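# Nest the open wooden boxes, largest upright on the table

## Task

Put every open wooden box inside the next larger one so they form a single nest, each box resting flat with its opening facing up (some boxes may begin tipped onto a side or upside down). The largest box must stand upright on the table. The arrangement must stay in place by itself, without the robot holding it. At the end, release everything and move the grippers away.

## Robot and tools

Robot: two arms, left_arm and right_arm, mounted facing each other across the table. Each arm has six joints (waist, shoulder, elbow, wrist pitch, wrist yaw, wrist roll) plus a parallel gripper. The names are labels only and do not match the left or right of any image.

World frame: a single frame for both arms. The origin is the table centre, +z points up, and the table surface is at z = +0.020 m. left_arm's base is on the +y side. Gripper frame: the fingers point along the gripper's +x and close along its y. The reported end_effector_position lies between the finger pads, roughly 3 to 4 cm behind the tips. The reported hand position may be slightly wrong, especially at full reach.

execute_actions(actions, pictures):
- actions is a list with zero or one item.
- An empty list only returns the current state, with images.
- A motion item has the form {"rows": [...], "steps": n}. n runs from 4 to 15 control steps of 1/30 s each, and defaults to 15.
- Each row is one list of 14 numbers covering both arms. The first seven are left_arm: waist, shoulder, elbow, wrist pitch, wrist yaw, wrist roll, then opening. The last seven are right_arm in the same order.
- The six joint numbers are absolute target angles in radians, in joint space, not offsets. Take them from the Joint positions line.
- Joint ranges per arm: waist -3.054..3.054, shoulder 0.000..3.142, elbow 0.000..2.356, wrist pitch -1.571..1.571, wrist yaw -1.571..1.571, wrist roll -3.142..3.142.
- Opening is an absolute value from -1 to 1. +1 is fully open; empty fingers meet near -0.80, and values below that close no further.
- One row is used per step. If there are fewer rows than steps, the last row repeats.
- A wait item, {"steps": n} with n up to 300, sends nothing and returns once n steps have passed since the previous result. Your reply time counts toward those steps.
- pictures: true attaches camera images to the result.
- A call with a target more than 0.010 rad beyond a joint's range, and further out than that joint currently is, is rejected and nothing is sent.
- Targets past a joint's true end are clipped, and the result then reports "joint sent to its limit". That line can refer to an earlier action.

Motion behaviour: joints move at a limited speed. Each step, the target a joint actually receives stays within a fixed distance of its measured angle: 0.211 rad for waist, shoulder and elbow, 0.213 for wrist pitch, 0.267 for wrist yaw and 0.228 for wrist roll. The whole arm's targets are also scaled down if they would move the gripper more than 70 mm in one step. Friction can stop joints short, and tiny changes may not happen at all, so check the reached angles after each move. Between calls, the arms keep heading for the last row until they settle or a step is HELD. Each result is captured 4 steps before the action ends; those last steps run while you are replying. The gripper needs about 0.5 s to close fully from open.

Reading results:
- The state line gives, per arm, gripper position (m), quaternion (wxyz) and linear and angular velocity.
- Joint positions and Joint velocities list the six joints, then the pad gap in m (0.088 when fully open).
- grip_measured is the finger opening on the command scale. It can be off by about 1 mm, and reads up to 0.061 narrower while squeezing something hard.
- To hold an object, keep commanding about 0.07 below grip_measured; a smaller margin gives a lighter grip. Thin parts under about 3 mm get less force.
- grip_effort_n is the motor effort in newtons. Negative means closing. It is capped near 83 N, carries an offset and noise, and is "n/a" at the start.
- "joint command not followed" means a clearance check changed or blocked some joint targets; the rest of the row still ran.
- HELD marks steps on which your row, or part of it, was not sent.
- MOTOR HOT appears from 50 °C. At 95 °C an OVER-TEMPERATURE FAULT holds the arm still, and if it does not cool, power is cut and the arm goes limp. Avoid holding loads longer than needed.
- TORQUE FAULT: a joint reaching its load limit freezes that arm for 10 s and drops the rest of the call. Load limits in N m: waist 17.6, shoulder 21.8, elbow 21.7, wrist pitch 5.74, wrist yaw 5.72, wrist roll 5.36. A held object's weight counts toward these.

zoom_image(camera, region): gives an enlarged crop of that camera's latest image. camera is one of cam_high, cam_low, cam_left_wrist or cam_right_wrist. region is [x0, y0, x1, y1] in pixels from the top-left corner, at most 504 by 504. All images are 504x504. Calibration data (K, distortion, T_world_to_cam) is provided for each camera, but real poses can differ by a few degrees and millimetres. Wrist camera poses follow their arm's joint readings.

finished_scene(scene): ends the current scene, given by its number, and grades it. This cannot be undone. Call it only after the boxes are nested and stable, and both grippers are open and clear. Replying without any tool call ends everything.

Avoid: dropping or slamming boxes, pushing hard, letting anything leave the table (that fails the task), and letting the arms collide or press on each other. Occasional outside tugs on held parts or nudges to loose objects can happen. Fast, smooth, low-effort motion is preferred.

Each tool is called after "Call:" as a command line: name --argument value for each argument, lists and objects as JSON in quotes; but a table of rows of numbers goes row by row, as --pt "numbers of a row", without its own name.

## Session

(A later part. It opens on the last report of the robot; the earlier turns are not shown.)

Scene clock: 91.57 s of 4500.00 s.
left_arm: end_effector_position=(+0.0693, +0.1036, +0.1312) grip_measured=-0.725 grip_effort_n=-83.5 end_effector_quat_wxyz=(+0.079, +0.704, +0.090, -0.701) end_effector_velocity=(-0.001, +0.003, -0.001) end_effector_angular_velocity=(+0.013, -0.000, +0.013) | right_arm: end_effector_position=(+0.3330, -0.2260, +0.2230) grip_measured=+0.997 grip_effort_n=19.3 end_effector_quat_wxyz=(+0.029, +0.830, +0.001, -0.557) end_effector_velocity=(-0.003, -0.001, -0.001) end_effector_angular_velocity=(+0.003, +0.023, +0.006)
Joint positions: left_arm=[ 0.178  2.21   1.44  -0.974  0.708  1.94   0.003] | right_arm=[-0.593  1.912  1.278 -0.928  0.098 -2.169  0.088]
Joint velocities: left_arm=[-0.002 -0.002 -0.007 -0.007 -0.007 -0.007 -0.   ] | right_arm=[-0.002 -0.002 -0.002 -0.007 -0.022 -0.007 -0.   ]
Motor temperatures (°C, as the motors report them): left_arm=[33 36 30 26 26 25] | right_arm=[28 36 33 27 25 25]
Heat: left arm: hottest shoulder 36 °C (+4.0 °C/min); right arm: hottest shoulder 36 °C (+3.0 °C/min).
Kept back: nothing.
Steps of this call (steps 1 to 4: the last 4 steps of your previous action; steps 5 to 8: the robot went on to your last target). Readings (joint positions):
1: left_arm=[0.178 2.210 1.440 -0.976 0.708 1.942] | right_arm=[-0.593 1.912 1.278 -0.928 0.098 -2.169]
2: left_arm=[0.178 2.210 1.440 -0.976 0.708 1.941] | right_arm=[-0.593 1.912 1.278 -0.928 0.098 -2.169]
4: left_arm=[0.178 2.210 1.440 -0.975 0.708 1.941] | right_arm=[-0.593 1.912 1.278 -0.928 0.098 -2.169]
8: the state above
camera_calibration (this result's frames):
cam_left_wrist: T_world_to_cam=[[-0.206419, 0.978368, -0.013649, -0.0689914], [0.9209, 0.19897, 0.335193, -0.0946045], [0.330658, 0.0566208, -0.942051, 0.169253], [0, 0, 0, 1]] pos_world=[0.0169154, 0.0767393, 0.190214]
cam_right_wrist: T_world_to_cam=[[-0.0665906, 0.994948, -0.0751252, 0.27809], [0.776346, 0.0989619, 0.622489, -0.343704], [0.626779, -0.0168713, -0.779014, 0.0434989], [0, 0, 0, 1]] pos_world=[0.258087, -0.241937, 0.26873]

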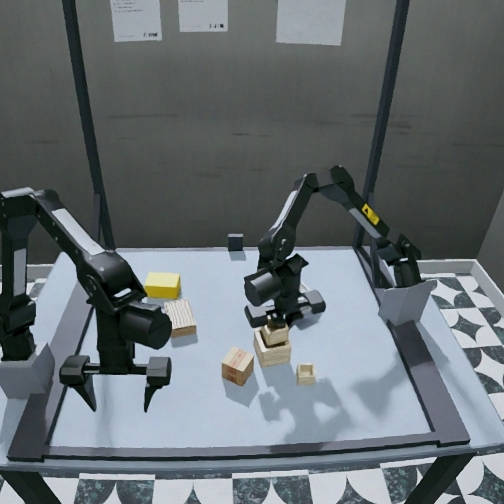

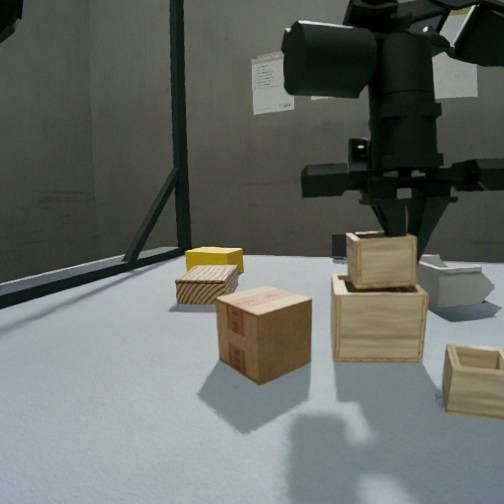

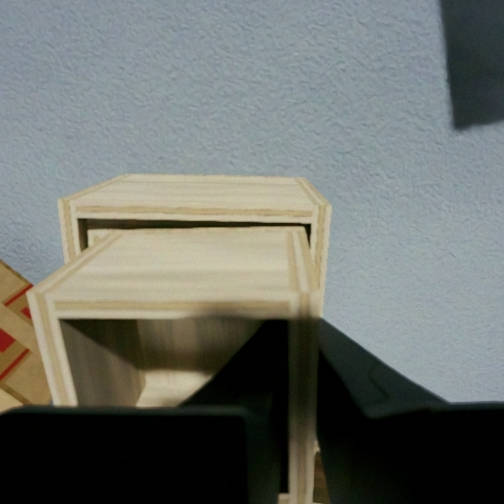

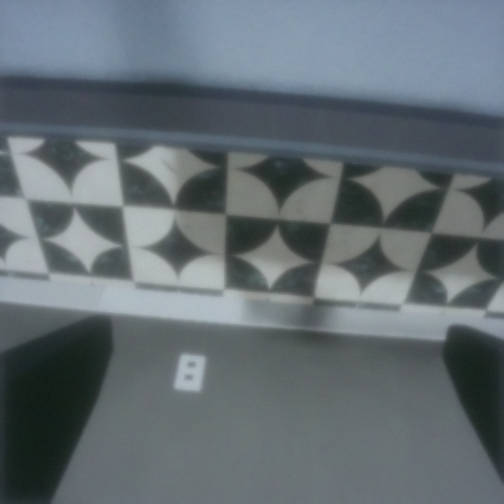

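Call:
execute_actions --actions '[{"rows":[[0.168,2.247,1.463,-0.962,0.714,1.93,-0.9,-0.593,1.912,1.278,-0.928,0.098,-2.169,1]],"steps":15}]'

Call:
execute_actions --actions '[{"steps":6}]' --pictures true

Scene clock: 92.30 s of 4500.00 s.
left_arm: end_effector_position=(+0.0720, +0.1006, +0.1253) grip_measured=-0.725 grip_effort_n=-83.5 end_effector_quat_wxyz=(+0.078, +0.702, +0.090, -0.702) end_effector_velocity=(-0.002, +0.001, +0.001) end_effector_angular_velocity=(+0.005, +0.013, +0.006) | right_arm: end_effector_position=(+0.3330, -0.2260, +0.2230) grip_measured=+0.997 grip_effort_n=18.8 end_effector_quat_wxyz=(+0.029, +0.830, +0.001, -0.557) end_effector_velocity=(-0.001, -0.002, -0.000) end_effector_angular_velocity=(+0.001, +0.010, -0.010)
Joint positions: left_arm=[ 0.17   2.234  1.455 -0.964  0.711  1.934  0.003] | right_arm=[-0.593  1.912  1.278 -0.928  0.098 -2.169  0.088]
Joint velocities: left_arm=[ 0.002  0.002  0.007 -0.022  0.007  0.007 -0.   ] | right_arm=[-0.002 -0.002 -0.002 -0.007 -0.007  0.007 -0.   ]
Motor temperatures (°C, as the motors report them): left_arm=[33 36 30 26 26 25] | right_arm=[28 36 33 27 25 25]
Heat: left arm: hottest shoulder 36 °C (+4.0 °C/min); right arm: hottest shoulder 36 °C (+3.0 °C/min).
Steps of this call (steps 1 to 11: the robot went on to your last target; steps 12 to 22: the first 11 steps of this action). Readings (joint positions):
12: left_arm=[0.178 2.212 1.440 -0.974 0.709 1.940] | right_arm=[-0.593 1.912 1.278 -0.928 0.098 -2.169]
13: left_arm=[0.177 2.216 1.443 -0.972 0.709 1.938] | right_arm=[-0.593 1.912 1.278 -0.928 0.098 -2.169]
15: left_arm=[0.173 2.225 1.448 -0.966 0.709 1.936] | right_arm=[-0.593 1.912 1.278 -0.928 0.098 -2.169]
19: left_arm=[0.171 2.232 1.453 -0.965 0.711 1.934] | right_arm=[-0.593 1.912 1.278 -0.928 0.098 -2.169]
22: the state above

Scene clock: 92.50 s of 4500.00 s.
left_arm: end_effector_position=(+0.0721, +0.1004, +0.1253) grip_measured=-0.725 grip_effort_n=-83.5 end_effector_quat_wxyz=(+0.078, +0.702, +0.090, -0.702) end_effector_velocity=(+0.001, +0.003, -0.000) end_effector_angular_velocity=(+0.010, -0.002, +0.017) | right_arm: end_effector_position=(+0.3330, -0.2260, +0.2230) grip_measured=+0.997 grip_effort_n=19.3 end_effector_quat_wxyz=(+0.029, +0.830, +0.001, -0.557) end_effector_velocity=(-0.004, -0.004, -0.001) end_effector_angular_velocity=(-0.018, +0.018, +0.005)
Joint positions: left_arm=[ 0.17   2.234  1.456 -0.964  0.711  1.934  0.003] | right_arm=[-0.593  1.912  1.278 -0.928  0.098 -2.169  0.088]
Joint velocities: left_arm=[ 0.002  0.002 -0.002 -0.007 -0.007 -0.007 -0.   ] | right_arm=[ 0.002 -0.002 -0.002 -0.022 -0.007 -0.007 -0.   ]
Motor temperatures (°C, as the motors report them): left_arm=[33 36 30 26 26 25] | right_arm=[28 36 33 27 25 25]
Heat: left arm: hottest shoulder 36 °C (+4.0 °C/min); right arm: hottest shoulder 36 °C (+3.0 °C/min).
Kept back: nothing.
Steps of this call (steps 1 to 4: the last 4 steps of your previous action; steps 5 to 6: the robot went on to your last target). Readings (joint positions):
1: left_arm=[0.170 2.234 1.455 -0.964 0.711 1.934] | right_arm=[-0.593 1.912 1.278 -0.928 0.098 -2.169]
2: left_arm=[0.170 2.234 1.455 -0.964 0.711 1.934] | right_arm=[-0.593 1.912 1.278 -0.928 0.098 -2.169]
4: left_arm=[0.170 2.234 1.456 -0.964 0.711 1.934] | right_arm=[-0.593 1.912 1.278 -0.928 0.098 -2.169]
6: the state above
camera_calibration (this result's frames):
cam_left_wrist: T_world_to_cam=[[-0.205516, 0.978596, -0.010634, -0.0658203], [0.922287, 0.197302, 0.332353, -0.0942116], [0.327337, 0.0584963, -0.943095, 0.163167], [0, 0, 0, 1]] pos_world=[0.0199524, 0.073455, 0.184493]
cam_right_wrist: T_world_to_cam=[[-0.0665906, 0.994948, -0.0751252, 0.27809], [0.776346, 0.0989619, 0.622489, -0.343704], [0.626779, -0.0168713, -0.779014, 0.0434989], [0, 0, 0, 1]] pos_world=[0.258087, -0.241937, 0.26873]

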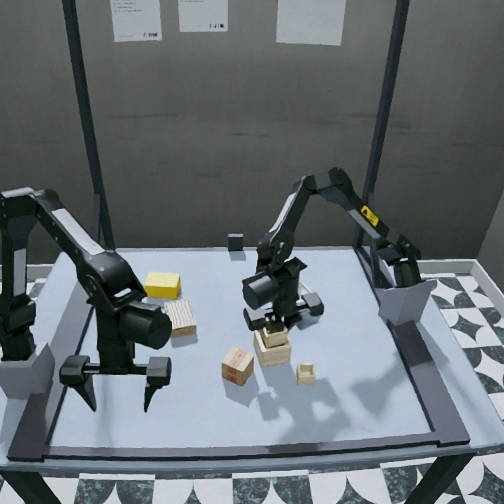

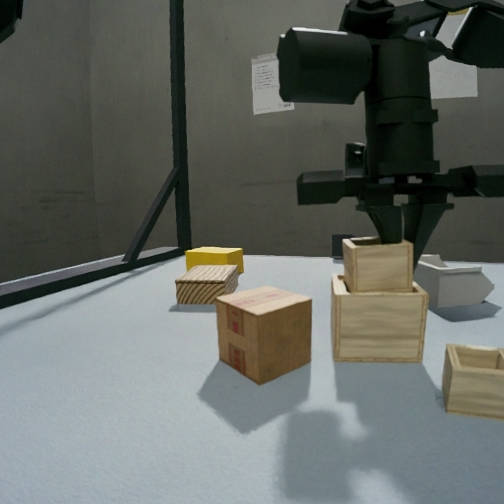

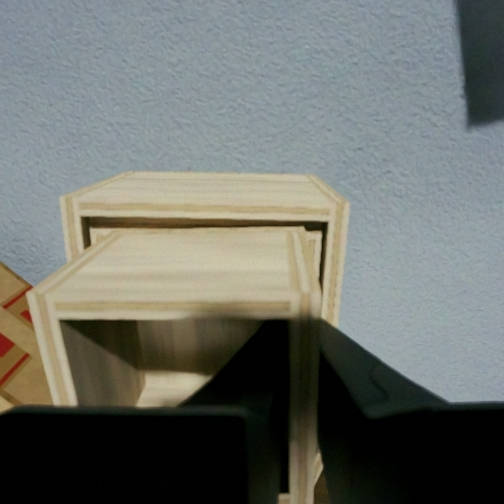

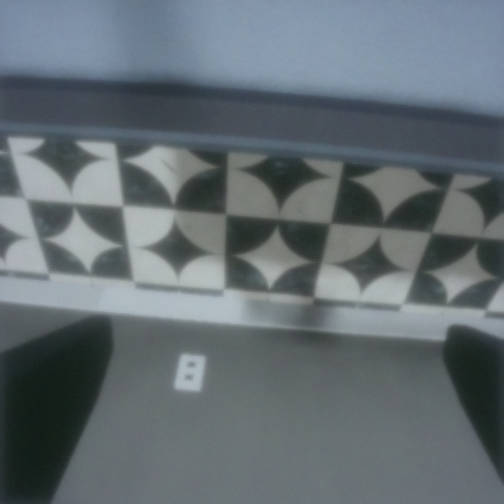

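Call:
execute_actions --actions '[{"rows":[[0.155,2.268,1.464,-0.935,0.716,1.92,-0.9,-0.593,1.912,1.278,-0.928,0.098,-2.169,1]],"steps":15}]'

Call:
execute_actions --actions '[{"steps":6}]' --pictures true

Scene clock: 93.03 s of 4500.00 s.
left_arm: end_effector_position=(+0.0749, +0.0977, +0.1231) grip_measured=-0.725 grip_effort_n=-83.5 end_effector_quat_wxyz=(+0.081, +0.702, +0.087, -0.702) end_effector_velocity=(-0.003, +0.004, -0.002) end_effector_angular_velocity=(+0.014, +0.018, +0.038) | right_arm: end_effector_position=(+0.3330, -0.2260, +0.2230) grip_measured=+0.997 grip_effort_n=19.3 end_effector_quat_wxyz=(+0.029, +0.830, +0.001, -0.557) end_effector_velocity=(-0.002, +0.001, -0.002) end_effector_angular_velocity=(+0.016, +0.017, -0.005)
Joint positions: left_arm=[ 0.169  2.244  1.459 -0.946  0.717  1.926  0.003] | right_arm=[-0.593  1.912  1.278 -0.928  0.098 -2.169  0.088]
Joint velocities: left_arm=[-0.002  0.002 -0.002 -0.022  0.007 -0.022 -0.   ] | right_arm=[-0.002 -0.002 -0.007  0.007 -0.022  0.007 -0.   ]
Motor temperatures (°C, as the motors report them): left_arm=[33 36 30 26 26 25] | right_arm=[28 36 33 27 25 25]
Heat: left arm: hottest shoulder 36 °C (+4.1 °C/min); right arm: hottest shoulder 36 °C (+3.0 °C/min).
Steps of this call (steps 1 to 5: the robot went on to your last target; steps 6 to 16: the first 11 steps of this action). Readings (joint positions):
6: left_arm=[0.170 2.236 1.456 -0.963 0.712 1.933] | right_arm=[-0.593 1.912 1.278 -0.928 0.098 -2.169]
7: left_arm=[0.169 2.238 1.457 -0.958 0.714 1.931] | right_arm=[-0.593 1.912 1.278 -0.928 0.098 -2.169]
9: left_arm=[0.169 2.241 1.459 -0.953 0.715 1.929] | right_arm=[-0.593 1.912 1.278 -0.928 0.098 -2.169]
13: left_arm=[0.169 2.243 1.459 -0.948 0.716 1.927] | right_arm=[-0.593 1.912 1.278 -0.928 0.098 -2.169]
16: the state above

Scene clock: 93.23 s of 4500.00 s.
left_arm: end_effector_position=(+0.0750, +0.0976, +0.1231) grip_measured=-0.725 grip_effort_n=-83.5 end_effector_quat_wxyz=(+0.081, +0.702, +0.086, -0.702) end_effector_velocity=(-0.001, +0.003, -0.001) end_effector_angular_velocity=(+0.013, -0.001, +0.028) | right_arm: end_effector_position=(+0.3330, -0.2260, +0.2230) grip_measured=+0.997 grip_effort_n=19.3 end_effector_quat_wxyz=(+0.029, +0.830, +0.001, -0.557) end_effector_velocity=(+0.002, -0.000, -0.001) end_effector_angular_velocity=(+0.005, +0.005, +0.002)
Joint positions: left_arm=[ 0.169  2.244  1.459 -0.945  0.717  1.926  0.003] | right_arm=[-0.593  1.912  1.278 -0.928  0.098 -2.169  0.088]
Joint velocities: left_arm=[-0.002 -0.002 -0.007 -0.007 -0.007 -0.022 -0.   ] | right_arm=[-0.007  0.002 -0.002  0.007 -0.007 -0.007 -0.   ]
Motor temperatures (°C, as the motors report them): left_arm=[33 36 30 26 26 25] | right_arm=[28 36 33 27 25 25]
Heat: left arm: hottest shoulder 36 °C (+4.1 °C/min); right arm: hottest shoulder 36 °C (+3.0 °C/min).
Kept back: nothing.
Steps of this call (steps 1 to 4: the last 4 steps of your previous action; steps 5 to 6: the robot went on to your last target). Readings (joint positions):
1: left_arm=[0.169 2.244 1.459 -0.946 0.717 1.926] | right_arm=[-0.593 1.912 1.278 -0.928 0.098 -2.169]
2: left_arm=[0.169 2.244 1.459 -0.946 0.717 1.926] | right_arm=[-0.593 1.912 1.278 -0.928 0.098 -2.169]
4: left_arm=[0.169 2.244 1.459 -0.946 0.717 1.926] | right_arm=[-0.593 1.912 1.278 -0.928 0.098 -2.169]
6: the state above
camera_calibration (this result's frames):
cam_left_wrist: T_world_to_cam=[[-0.204718, 0.978597, -0.0209576, -0.0613054], [0.9222, 0.200008, 0.330975, -0.0956086], [0.328083, 0.0484293, -0.943407, 0.161228], [0, 0, 0, 1]] pos_world=[0.0227237, 0.0713076, 0.182463]
cam_right_wrist: T_world_to_cam=[[-0.0665906, 0.994948, -0.0751252, 0.27809], [0.776346, 0.0989619, 0.622489, -0.343704], [0.626779, -0.0168713, -0.779014, 0.0434989], [0, 0, 0, 1]] pos_world=[0.258087, -0.241937, 0.26873]

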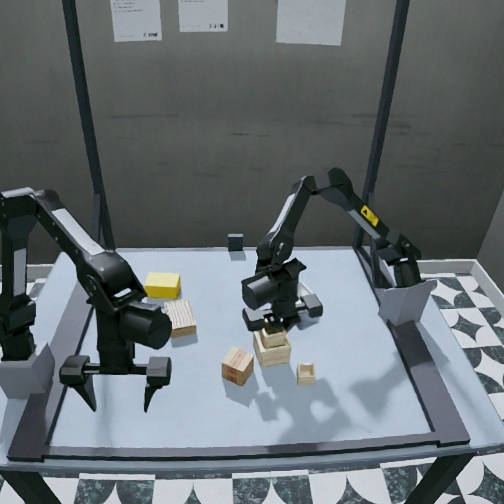

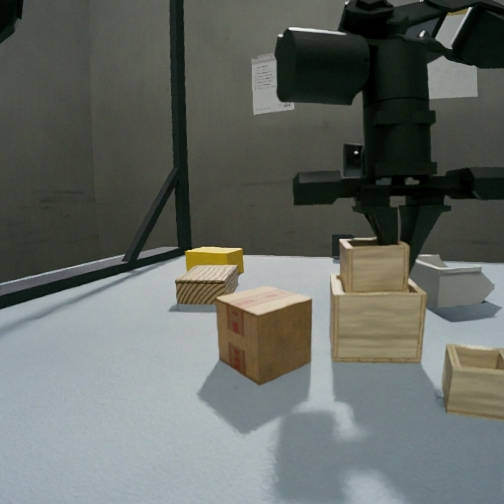

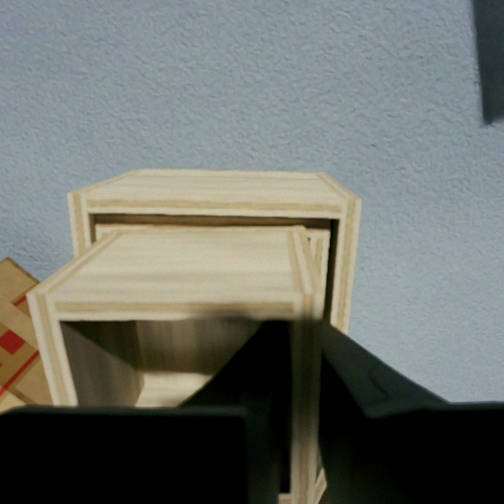

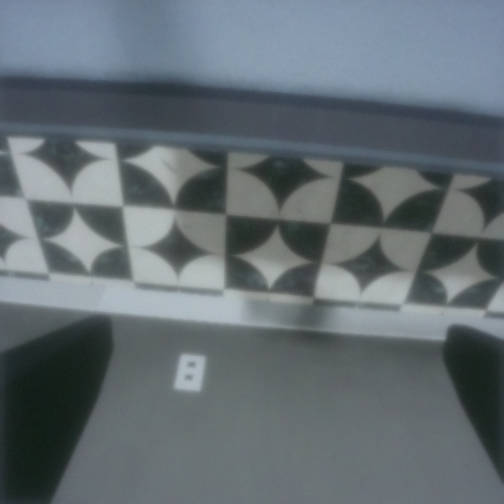

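Call:
zoom_image --camera "cam_high" --region '[230,300,320,380]'

Call:
zoom_image --camera "cam_left_wrist" --region '[50,160,380,300]'

Region (230, 300, 320, 380) of cam_high's 504x504 image, scaled by 5.600, with more detail than that image has.

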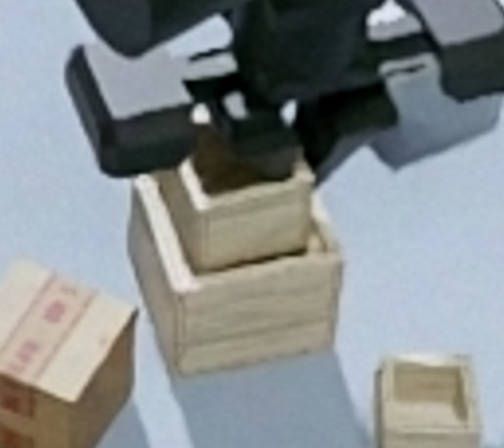

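Region (50, 160, 380, 300) of cam_left_wrist's 504x504 image, scaled by 1.527, with more detail than that image has; it fills the top 214 rows of this view, and the rest is white.

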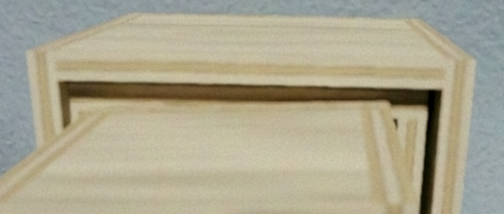

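Call:
execute_actions --actions '[{"rows":[[0.184,2.225,1.452,-0.975,0.714,1.935,-0.9,-0.593,1.912,1.278,-0.928,0.098,-2.169,1]],"steps":12}]'

Call:
execute_actions --actions '[{"rows":[[0.168,2.265,1.458,-0.935,0.716,1.925,-0.9,-0.593,1.912,1.278,-0.928,0.098,-2.169,1]],"steps":15}]'

Call:
execute_actions --actions '[{"steps":6}]' --pictures true

Scene clock: 93.93 s of 4500.00 s.
left_arm: end_effector_position=(+0.0742, +0.1019, +0.1249) grip_measured=-0.725 grip_effort_n=-83.5 end_effector_quat_wxyz=(+0.083, +0.699, +0.096, -0.704) end_effector_velocity=(-0.002, +0.004, +0.002) end_effector_angular_velocity=(+0.022, -0.012, -0.016) | right_arm: end_effector_position=(+0.3330, -0.2260, +0.2230) grip_measured=+0.997 grip_effort_n=18.8 end_effector_quat_wxyz=(+0.029, +0.830, +0.001, -0.557) end_effector_velocity=(-0.002, -0.002, -0.001) end_effector_angular_velocity=(+0.004, +0.023, +0.002)
Joint positions: left_arm=[ 0.176  2.243  1.458 -0.969  0.717  1.93   0.003] | right_arm=[-0.593  1.912  1.278 -0.928  0.098 -2.169  0.088]
Joint velocities: left_arm=[-0.002 -0.012 -0.002 -0.022 -0.022  0.022 -0.   ] | right_arm=[-0.007 -0.002 -0.002 -0.007 -0.022 -0.007 -0.   ]
Motor temperatures (°C, as the motors report them): left_arm=[33 35 30 26 26 25] | right_arm=[28 36 33 27 25 25]
Heat: left arm: hottest shoulder 35 °C (+3.0 °C/min); right arm: hottest shoulder 36 °C (+3.0 °C/min).
Steps of this call (steps 1 to 13: the robot went on to your last target; steps 14 to 21: the first 8 steps of this action). Readings (joint positions):
14: left_arm=[0.170 2.244 1.459 -0.946 0.717 1.926] | right_arm=[-0.593 1.912 1.278 -0.928 0.098 -2.169]
15: left_arm=[0.171 2.243 1.459 -0.949 0.719 1.926] | right_arm=[-0.593 1.912 1.278 -0.928 0.098 -2.169]
17: left_arm=[0.173 2.243 1.459 -0.957 0.718 1.926] | right_arm=[-0.593 1.912 1.278 -0.928 0.098 -2.169]
21: the state above

Scene clock: 94.43 s of 4500.00 s.
left_arm: end_effector_position=(+0.0765, +0.0986, +0.1231) grip_measured=-0.725 grip_effort_n=-83.5 end_effector_quat_wxyz=(+0.082, +0.702, +0.087, -0.702) end_effector_velocity=(+0.003, +0.003, -0.003) end_effector_angular_velocity=(+0.015, -0.017, -0.008) | right_arm: end_effector_position=(+0.3330, -0.2260, +0.2230) grip_measured=+0.997 grip_effort_n=19.3 end_effector_quat_wxyz=(+0.029, +0.830, +0.001, -0.557) end_effector_velocity=(+0.000, +0.001, +0.000) end_effector_angular_velocity=(+0.008, +0.003, +0.008)
Joint positions: left_arm=[ 0.173  2.246  1.457 -0.943  0.717  1.928  0.003] | right_arm=[-0.593  1.912  1.278 -0.928  0.098 -2.169  0.088]
Joint velocities: left_arm=[-0.002  0.002 -0.007  0.007 -0.022  0.007  0.   ] | right_arm=[-0.002 -0.002 -0.002  0.007 -0.007 -0.007 -0.   ]
Motor temperatures (°C, as the motors report them): left_arm=[33 35 30 26 26 25] | right_arm=[28 36 33 27 25 25]
Heat: left arm: hottest shoulder 35 °C (+3.0 °C/min); right arm: hottest shoulder 36 °C (+3.0 °C/min).
Steps of this call (steps 1 to 4: the last 4 steps of your previous action; steps 5 to 15: the first 11 steps of this action). Readings (joint positions):
5: left_arm=[0.176 2.242 1.457 -0.971 0.717 1.931] | right_arm=[-0.593 1.912 1.278 -0.928 0.098 -2.169]
6: left_arm=[0.176 2.242 1.457 -0.964 0.717 1.931] | right_arm=[-0.593 1.912 1.278 -0.928 0.098 -2.169]
8: left_arm=[0.173 2.244 1.457 -0.950 0.717 1.931] | right_arm=[-0.593 1.912 1.278 -0.928 0.098 -2.169]
12: left_arm=[0.173 2.246 1.457 -0.945 0.717 1.928] | right_arm=[-0.593 1.912 1.278 -0.928 0.098 -2.169]
15: the state above

Scene clock: 94.63 s of 4500.00 s.
left_arm: end_effector_position=(+0.0767, +0.0985, +0.1230) grip_measured=-0.725 grip_effort_n=-83.5 end_effector_quat_wxyz=(+0.082, +0.702, +0.086, -0.702) end_effector_velocity=(-0.000, -0.001, +0.001) end_effector_angular_velocity=(-0.002, -0.011, -0.003) | right_arm: end_effector_position=(+0.3330, -0.2260, +0.2230) grip_measured=+0.997 grip_effort_n=19.8 end_effector_quat_wxyz=(+0.029, +0.830, +0.001, -0.557) end_effector_velocity=(-0.001, -0.000, +0.001) end_effector_angular_velocity=(-0.000, +0.008, +0.005)
Joint positions: left_arm=[ 0.173  2.246  1.457 -0.942  0.717  1.928  0.003] | right_arm=[-0.593  1.912  1.278 -0.928  0.098 -2.169  0.088]
Joint velocities: left_arm=[-0.002 -0.007 -0.002  0.007 -0.007 -0.007 -0.   ] | right_arm=[-0.002 -0.002  0.002 -0.007 -0.007 -0.007 -0.   ]
Motor temperatures (°C, as the motors report them): left_arm=[33 35 30 26 26 25] | right_arm=[28 36 33 27 25 25]
Heat: left arm: hottest shoulder 35 °C (+3.0 °C/min); right arm: hottest shoulder 36 °C (+3.0 °C/min).
Kept back: nothing.
Steps of this call (steps 1 to 4: the last 4 steps of your previous action; steps 5 to 6: the robot went on to your last target). Readings (joint positions):
1: left_arm=[0.173 2.246 1.457 -0.943 0.717 1.928] | right_arm=[-0.593 1.912 1.278 -0.928 0.098 -2.169]
2: left_arm=[0.173 2.246 1.457 -0.943 0.717 1.928] | right_arm=[-0.593 1.912 1.278 -0.928 0.098 -2.169]
4: left_arm=[0.173 2.246 1.457 -0.943 0.717 1.928] | right_arm=[-0.593 1.912 1.278 -0.928 0.098 -2.169]
6: the state above
camera_calibration (this result's frames):
cam_left_wrist: T_world_to_cam=[[-0.205857, 0.978325, -0.0224133, -0.06157], [0.921884, 0.201562, 0.330913, -0.0974673], [0.328258, 0.0474583, -0.943395, 0.160661], [0, 0, 0, 1]] pos_world=[0.0244407, 0.0722565, 0.18244]
cam_right_wrist: T_world_to_cam=[[-0.0665906, 0.994948, -0.0751252, 0.27809], [0.776346, 0.0989619, 0.622489, -0.343704], [0.626779, -0.0168713, -0.779014, 0.0434989], [0, 0, 0, 1]] pos_world=[0.258087, -0.241937, 0.26873]

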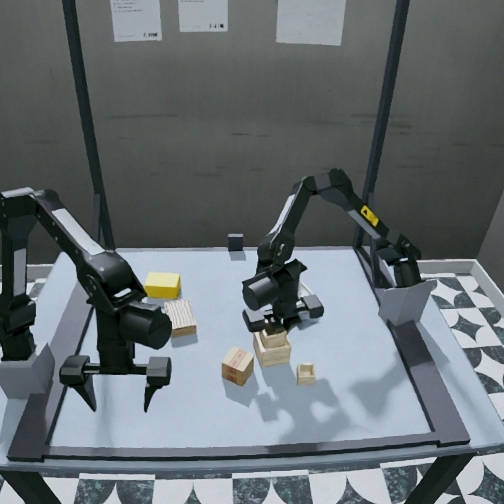

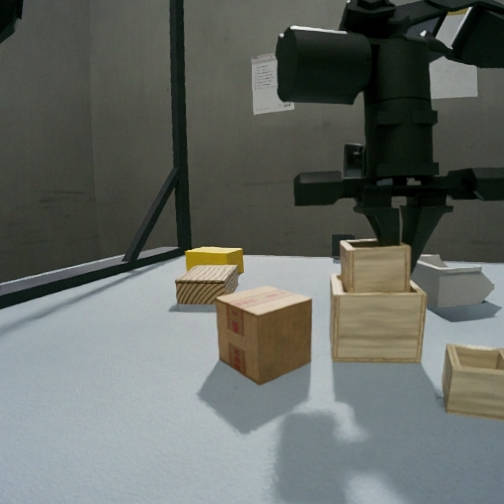

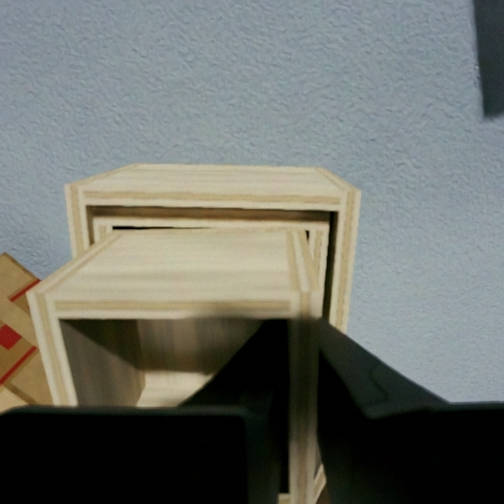

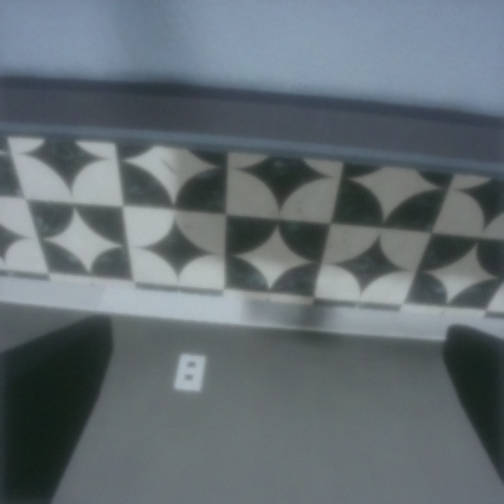

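Call:
zoom_image --camera "cam_left_wrist" --region '[50,160,380,300]'

Region (50, 160, 380, 300) of cam_left_wrist's 504x504 image, scaled by 1.527, with more detail than that image has; it fills the top 214 rows of this view, and the rest is white.

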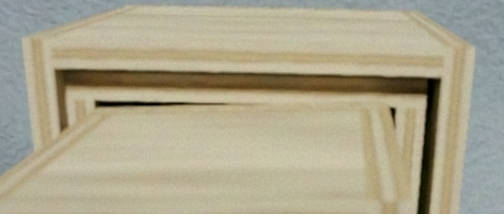

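Call:
execute_actions --actions '[{"rows":[[0.166,2.29,1.455,-0.915,0.716,1.925,-0.9,-0.593,1.912,1.278,-0.928,0.098,-2.169,1]],"steps":15}]' --pictures true

Scene clock: 95.17 s of 4500.00 s.
left_arm: end_effector_position=(+0.0804, +0.0985, +0.1215) grip_measured=-0.725 grip_effort_n=-83.5 end_effector_quat_wxyz=(+0.085, +0.702, +0.085, -0.702) end_effector_velocity=(+0.003, +0.001, -0.000) end_effector_angular_velocity=(+0.001, -0.008, -0.007) | right_arm: end_effector_position=(+0.3330, -0.2260, +0.2230) grip_measured=+0.997 grip_effort_n=19.3 end_effector_quat_wxyz=(+0.029, +0.830, +0.001, -0.557) end_effector_velocity=(-0.004, -0.004, -0.003) end_effector_angular_velocity=(-0.022, +0.020, +0.004)
Joint positions: left_arm=[ 0.178  2.256  1.457 -0.93   0.72   1.927  0.003] | right_arm=[-0.593  1.912  1.278 -0.928  0.098 -2.169  0.088]
Joint velocities: left_arm=[ 0.002  0.002 -0.002  0.007 -0.007  0.007 -0.   ] | right_arm=[ 0.002  0.002 -0.002 -0.022 -0.007 -0.007 -0.   ]
Motor temperatures (°C, as the motors report them): left_arm=[33 35 30 26 26 25] | right_arm=[28 36 33 27 25 25]
Heat: left arm: hottest shoulder 35 °C (+3.0 °C/min); right arm: hottest shoulder 36 °C (+3.0 °C/min).
Steps of this call (steps 1 to 5: the robot went on to your last target; steps 6 to 16: the first 11 steps of this action). Readings (joint positions):
6: left_arm=[0.173 2.248 1.457 -0.942 0.717 1.928] | right_arm=[-0.593 1.912 1.278 -0.928 0.098 -2.169]
7: left_arm=[0.173 2.251 1.457 -0.940 0.717 1.928] | right_arm=[-0.593 1.912 1.278 -0.928 0.098 -2.169]
9: left_arm=[0.175 2.253 1.457 -0.935 0.718 1.927] | right_arm=[-0.593 1.912 1.278 -0.928 0.098 -2.169]
13: left_arm=[0.177 2.256 1.457 -0.931 0.720 1.927] | right_arm=[-0.593 1.912 1.278 -0.928 0.098 -2.169]
16: the state above
camera_calibration (this result's frames):
cam_left_wrist: T_world_to_cam=[[-0.209229, 0.977456, -0.0283345, -0.0597006], [0.921444, 0.206774, 0.328915, -0.100665], [0.327359, 0.0427099, -0.943934, 0.158568], [0, 0, 0, 1]] pos_world=[0.0283576, 0.0723972, 0.181096]
cam_right_wrist: T_world_to_cam=[[-0.0665906, 0.994948, -0.0751252, 0.27809], [0.776346, 0.0989619, 0.622489, -0.343704], [0.626779, -0.0168713, -0.779014, 0.0434989], [0, 0, 0, 1]] pos_world=[0.258087, -0.241937, 0.26873]

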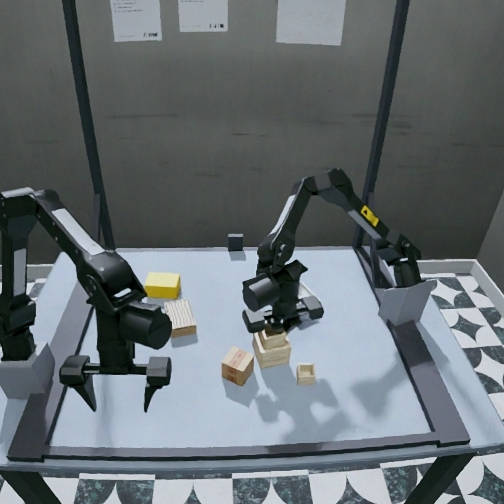

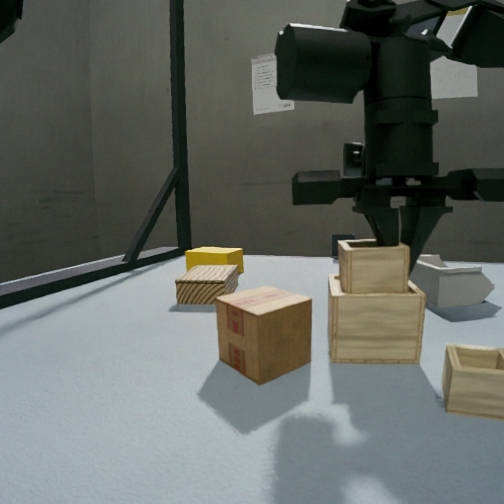

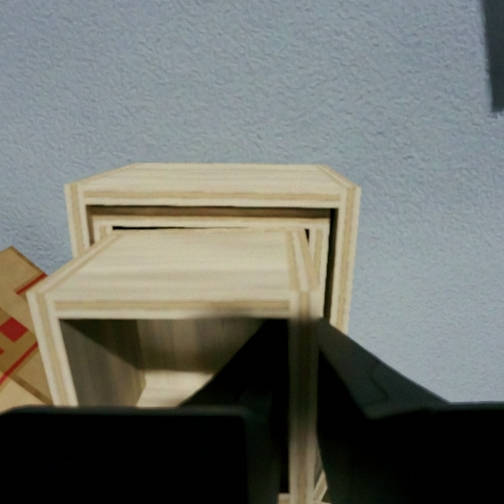

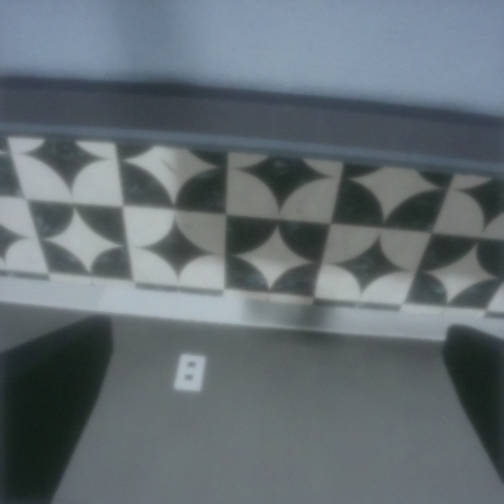

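Call:
execute_actions --actions '[{"rows":[[0.172,2.225,1.455,-0.965,0.716,1.93,-0.9,-0.593,1.912,1.278,-0.928,0.098,-2.169,1]],"steps":12}]'

Call:
execute_actions --actions '[{"rows":[[0.162,2.275,1.455,-0.93,0.716,1.925,-0.9,-0.593,1.912,1.278,-0.928,0.098,-2.169,1]],"steps":15}]'

Call:
execute_actions --actions '[{"steps":6}]' --pictures true

Scene clock: 95.67 s of 4500.00 s.
left_arm: end_effector_position=(+0.0757, +0.1006, +0.1240) grip_measured=-0.725 grip_effort_n=-83.5 end_effector_quat_wxyz=(+0.084, +0.700, +0.093, -0.703) end_effector_velocity=(-0.019, +0.004, +0.002) end_effector_angular_velocity=(+0.044, +0.016, +0.011) | right_arm: end_effector_position=(+0.3330, -0.2260, +0.2230) grip_measured=+0.997 grip_effort_n=19.3 end_effector_quat_wxyz=(+0.029, +0.830, +0.001, -0.557) end_effector_velocity=(+0.000, -0.003, +0.000) end_effector_angular_velocity=(-0.017, -0.002, +0.015)
Joint positions: left_arm=[ 0.176  2.245  1.457 -0.956  0.717  1.927  0.003] | right_arm=[-0.593  1.912  1.278 -0.928  0.098 -2.169  0.088]
Joint velocities: left_arm=[-0.027 -0.032 -0.002 -0.066 -0.007 -0.007 -0.   ] | right_arm=[-0.002 -0.002 -0.002 -0.007  0.007 -0.022  0.   ]
Motor temperatures (°C, as the motors report them): left_arm=[33 35 30 26 26 25] | right_arm=[28 36 33 27 25 25]
Heat: left arm: hottest shoulder 35 °C (+3.0 °C/min); right arm: hottest shoulder 36 °C (+3.0 °C/min).
Steps of this call (steps 1 to 4: the last 4 steps of your previous action; steps 5 to 7: the robot went on to your last target; steps 8 to 15: the first 8 steps of this action). Readings (joint positions):
8: left_arm=[0.178 2.255 1.457 -0.930 0.720 1.927] | right_arm=[-0.593 1.912 1.278 -0.928 0.098 -2.169]
9: left_arm=[0.178 2.252 1.457 -0.931 0.720 1.927] | right_arm=[-0.593 1.912 1.278 -0.928 0.098 -2.169]
11: left_arm=[0.178 2.249 1.457 -0.942 0.717 1.927] | right_arm=[-0.593 1.912 1.278 -0.928 0.098 -2.169]
15: the state above

Scene clock: 96.17 s of 4500.00 s.
left_arm: end_effector_position=(+0.0771, +0.0991, +0.1224) grip_measured=-0.725 grip_effort_n=-83.5 end_effector_quat_wxyz=(+0.082, +0.702, +0.088, -0.702) end_effector_velocity=(-0.001, +0.000, +0.000) end_effector_angular_velocity=(+0.007, -0.004, -0.008) | right_arm: end_effector_position=(+0.3330, -0.2260, +0.2230) grip_measured=+0.997 grip_effort_n=19.3 end_effector_quat_wxyz=(+0.029, +0.830, +0.001, -0.557) end_effector_velocity=(+0.002, -0.004, +0.001) end_effector_angular_velocity=(-0.010, -0.002, -0.003)
Joint positions: left_arm=[ 0.173  2.249  1.457 -0.943  0.716  1.927  0.003] | right_arm=[-0.593  1.912  1.278 -0.928  0.098 -2.169  0.088]
Joint velocities: left_arm=[-0.002 -0.002  0.002 -0.007 -0.007  0.007 -0.001] | right_arm=[-0.007 -0.002 -0.002 -0.007  0.007 -0.007  0.   ]
Motor temperatures (°C, as the motors report them): left_arm=[33 35 30 26 26 25] | right_arm=[28 36 33 27 25 25]
Heat: left arm: hottest shoulder 35 °C (+3.0 °C/min); right arm: hottest shoulder 36 °C (+3.0 °C/min).
Steps of this call (steps 1 to 4: the last 4 steps of your previous action; steps 5 to 15: the first 11 steps of this action). Readings (joint positions):
5: left_arm=[0.174 2.242 1.457 -0.960 0.717 1.927] | right_arm=[-0.593 1.912 1.278 -0.928 0.098 -2.169]
6: left_arm=[0.173 2.243 1.457 -0.955 0.716 1.927] | right_arm=[-0.593 1.912 1.278 -0.928 0.098 -2.169]
8: left_arm=[0.173 2.246 1.457 -0.947 0.716 1.927] | right_arm=[-0.593 1.912 1.278 -0.928 0.098 -2.169]
12: left_arm=[0.173 2.248 1.457 -0.943 0.716 1.927] | right_arm=[-0.593 1.912 1.278 -0.928 0.098 -2.169]
15: the state above

Scene clock: 96.37 s of 4500.00 s.
left_arm: end_effector_position=(+0.0776, +0.0989, +0.1223) grip_measured=-0.725 grip_effort_n=-83.5 end_effector_quat_wxyz=(+0.083, +0.702, +0.087, -0.702) end_effector_velocity=(+0.001, +0.003, -0.000) end_effector_angular_velocity=(+0.010, -0.002, +0.017) | right_arm: end_effector_position=(+0.3330, -0.2260, +0.2230) grip_measured=+0.997 grip_effort_n=19.3 end_effector_quat_wxyz=(+0.029, +0.830, +0.001, -0.557) end_effector_velocity=(+0.001, -0.003, -0.001) end_effector_angular_velocity=(-0.010, -0.000, -0.013)
Joint positions: left_arm=[ 0.173  2.249  1.457 -0.94   0.716  1.927  0.003] | right_arm=[-0.593  1.912  1.278 -0.928  0.098 -2.169  0.088]
Joint velocities: left_arm=[ 0.002  0.002 -0.002 -0.007 -0.007 -0.007 -0.   ] | right_arm=[-0.002  0.002 -0.002 -0.007  0.007  0.007 -0.   ]
Motor temperatures (°C, as the motors report them): left_arm=[33 35 30 26 26 25] | right_arm=[28 36 33 27 25 25]
Heat: left arm: hottest shoulder 35 °C (+3.0 °C/min); right arm: hottest shoulder 36 °C (+3.0 °C/min).
Kept back: nothing.
Steps of this call (steps 1 to 4: the last 4 steps of your previous action; steps 5 to 6: the robot went on to your last target). Readings (joint positions):
1: left_arm=[0.173 2.249 1.457 -0.943 0.716 1.927] | right_arm=[-0.593 1.912 1.278 -0.928 0.098 -2.169]
2: left_arm=[0.173 2.249 1.457 -0.941 0.716 1.927] | right_arm=[-0.593 1.912 1.278 -0.928 0.098 -2.169]
4: left_arm=[0.173 2.249 1.457 -0.940 0.716 1.927] | right_arm=[-0.593 1.912 1.278 -0.928 0.098 -2.169]
6: the state above
camera_calibration (this result's frames):
cam_left_wrist: T_world_to_cam=[[-0.208355, 0.977815, -0.0215815, -0.0615871], [0.921282, 0.203622, 0.331327, -0.0983446], [0.328371, 0.0491512, -0.943269, 0.159457], [0, 0, 0, 1]] pos_world=[0.02541, 0.0724084, 0.181666]
cam_right_wrist: T_world_to_cam=[[-0.0665906, 0.994948, -0.0751252, 0.27809], [0.776346, 0.0989619, 0.622489, -0.343704], [0.626779, -0.0168713, -0.779014, 0.0434989], [0, 0, 0, 1]] pos_world=[0.258087, -0.241937, 0.26873]

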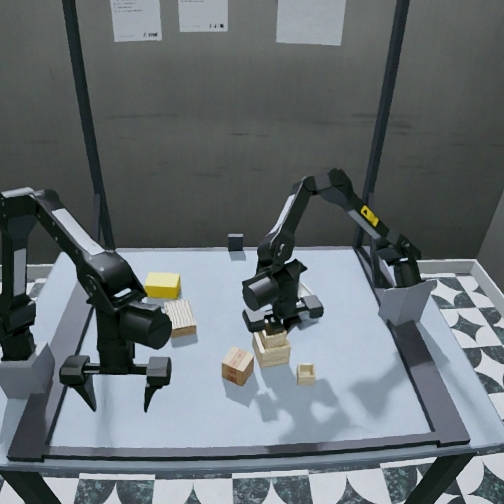

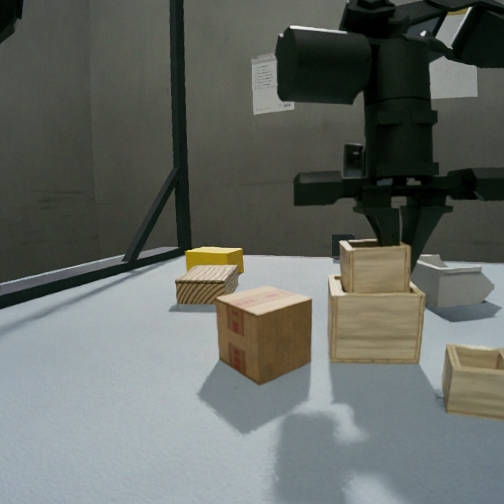

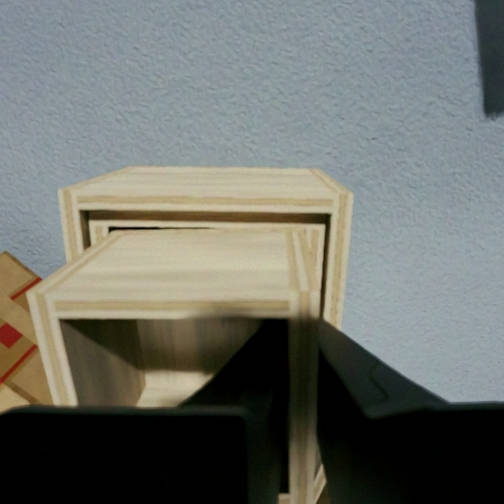

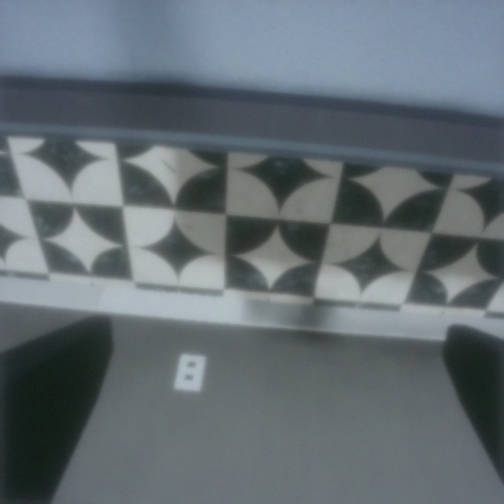

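Call:
execute_actions --actions '[{"rows":[[0.173,2.245,1.457,-0.95,0.716,1.927,-0.62,-0.593,1.912,1.278,-0.928,0.098,-2.169,1]],"steps":10}]'

Call:
execute_actions --actions '[{"rows":[[0.215,2.15,1.47,-1.09,0.711,1.97,-0.62,-0.593,1.912,1.278,-0.928,0.098,-2.169,1]],"steps":15}]' --pictures true

Scene clock: 96.70 s of 4500.00 s.
left_arm: end_effector_position=(+0.0774, +0.0992, +0.1226) grip_measured=-0.676 grip_effort_n=16.5 end_effector_quat_wxyz=(+0.083, +0.701, +0.088, -0.702) end_effector_velocity=(-0.006, +0.008, +0.001) end_effector_angular_velocity=(+0.026, +0.027, +0.043) | right_arm: end_effector_position=(+0.3330, -0.2260, +0.2230) grip_measured=+0.997 grip_effort_n=19.3 end_effector_quat_wxyz=(+0.029, +0.830, +0.001, -0.557) end_effector_velocity=(-0.000, -0.000, -0.001) end_effector_angular_velocity=(-0.002, +0.006, +0.020)
Joint positions: left_arm=[ 0.175  2.249  1.457 -0.943  0.717  1.927  0.006] | right_arm=[-0.593  1.912  1.278 -0.928  0.098 -2.169  0.088]
Joint velocities: left_arm=[ 0.002 -0.002 -0.002 -0.051  0.007 -0.007  0.015] | right_arm=[-0.002 -0.002 -0.007  0.007 -0.007 -0.022 -0.   ]
Motor temperatures (°C, as the motors report them): left_arm=[33 35 30 26 26 25] | right_arm=[28 36 33 27 25 25]
Heat: left arm: hottest shoulder 35 °C (+3.0 °C/min); right arm: hottest shoulder 36 °C (+3.0 °C/min).
Steps of this call (steps 1 to 4: the robot went on to your last target; steps 5 to 10: the first 6 steps of this action). Readings (joint positions):
5: left_arm=[0.173 2.249 1.457 -0.940 0.716 1.927] | right_arm=[-0.593 1.912 1.278 -0.928 0.098 -2.169]
6: left_arm=[0.174 2.249 1.457 -0.941 0.716 1.927] | right_arm=[-0.593 1.912 1.278 -0.928 0.098 -2.169]
8: left_arm=[0.175 2.249 1.457 -0.942 0.717 1.927] | right_arm=[-0.593 1.912 1.278 -0.928 0.098 -2.169]
10: the state above

Scene clock: 97.20 s of 4500.00 s.
left_arm: end_effector_position=(+0.0579, +0.1056, +0.1571) grip_measured=-0.624 grip_effort_n=15.6 end_effector_quat_wxyz=(+0.087, +0.698, +0.095, -0.704) end_effector_velocity=(-0.009, +0.011, +0.001) end_effector_angular_velocity=(+0.052, +0.029, +0.040) | right_arm: end_effector_position=(+0.3330, -0.2260, +0.2230) grip_measured=+0.997 grip_effort_n=19.3 end_effector_quat_wxyz=(+0.029, +0.830, +0.001, -0.557) end_effector_velocity=(-0.000, -0.000, -0.001) end_effector_angular_velocity=(+0.004, +0.005, +0.006)
Joint positions: left_arm=[ 0.211  2.161  1.466 -1.08   0.715  1.965  0.008] | right_arm=[-0.593  1.912  1.278 -0.928  0.098 -2.169  0.088]
Joint velocities: left_arm=[-0.002 -0.002  0.002 -0.081 -0.007  0.007  0.   ] | right_arm=[-0.002 -0.002 -0.007  0.007 -0.007 -0.007 -0.   ]
Motor temperatures (°C, as the motors report them): left_arm=[33 35 30 26 26 25] | right_arm=[28 36 33 27 25 25]
Heat: left arm: hottest shoulder 35 °C (+3.0 °C/min); right arm: hottest shoulder 36 °C (+2.0 °C/min).
Steps of this call (steps 1 to 4: the last 4 steps of your previous action; steps 5 to 15: the first 11 steps of this action). Readings (joint positions):
5: left_arm=[0.176 2.243 1.459 -0.957 0.717 1.931] | right_arm=[-0.593 1.912 1.278 -0.928 0.098 -2.169]
6: left_arm=[0.180 2.235 1.460 -0.991 0.716 1.939] | right_arm=[-0.593 1.912 1.278 -0.928 0.098 -2.169]
8: left_arm=[0.191 2.211 1.460 -1.039 0.715 1.951] | right_arm=[-0.593 1.912 1.278 -0.928 0.098 -2.169]
12: left_arm=[0.209 2.167 1.466 -1.070 0.715 1.962] | right_arm=[-0.593 1.912 1.278 -0.928 0.098 -2.169]
15: the state above
camera_calibration (this result's frames):
cam_left_wrist: T_world_to_cam=[[-0.226174, 0.973948, -0.0164556, -0.0708899], [0.920571, 0.21924, 0.323237, -0.0934393], [0.318424, 0.0579592, -0.946175, 0.198531], [0, 0, 0, 1]] pos_world=[0.00676693, 0.078022, 0.216882]
cam_right_wrist: T_world_to_cam=[[-0.0665906, 0.994948, -0.0751252, 0.27809], [0.776346, 0.0989619, 0.622489, -0.343704], [0.626779, -0.0168713, -0.779014, 0.0434989], [0, 0, 0, 1]] pos_world=[0.258087, -0.241937, 0.26873]

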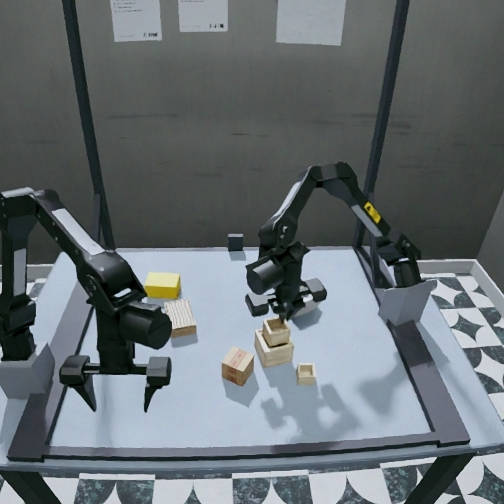

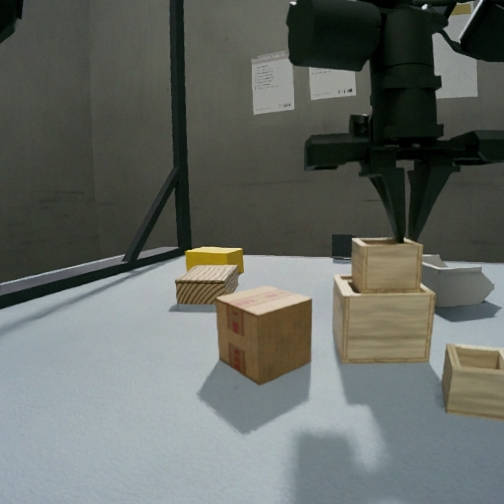

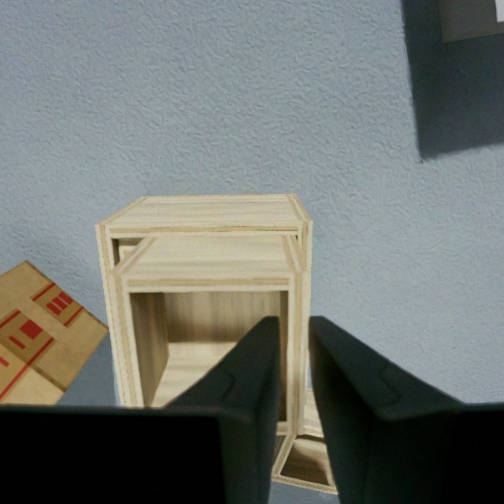

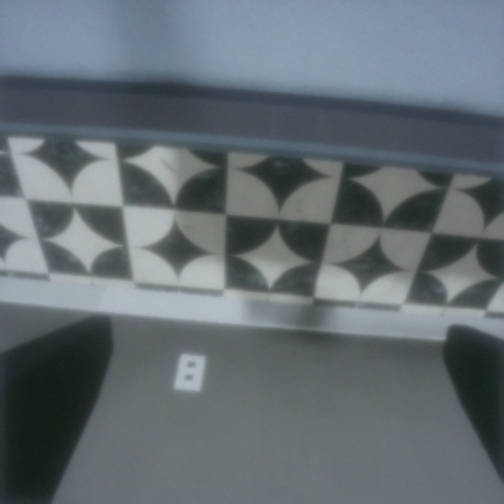

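Call:
zoom_image --camera "cam_high" --region '[230,300,320,380]'

Region (230, 300, 320, 380) of cam_high's 504x504 image, scaled by 5.600, with more detail than that image has.

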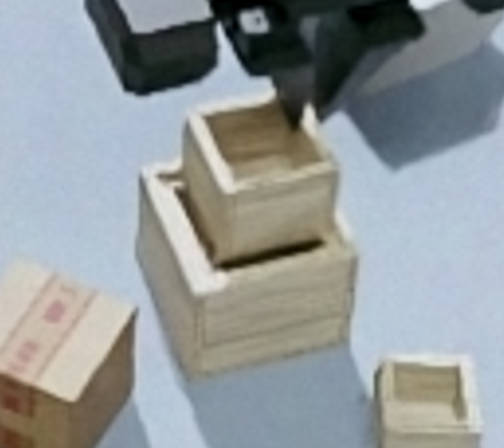

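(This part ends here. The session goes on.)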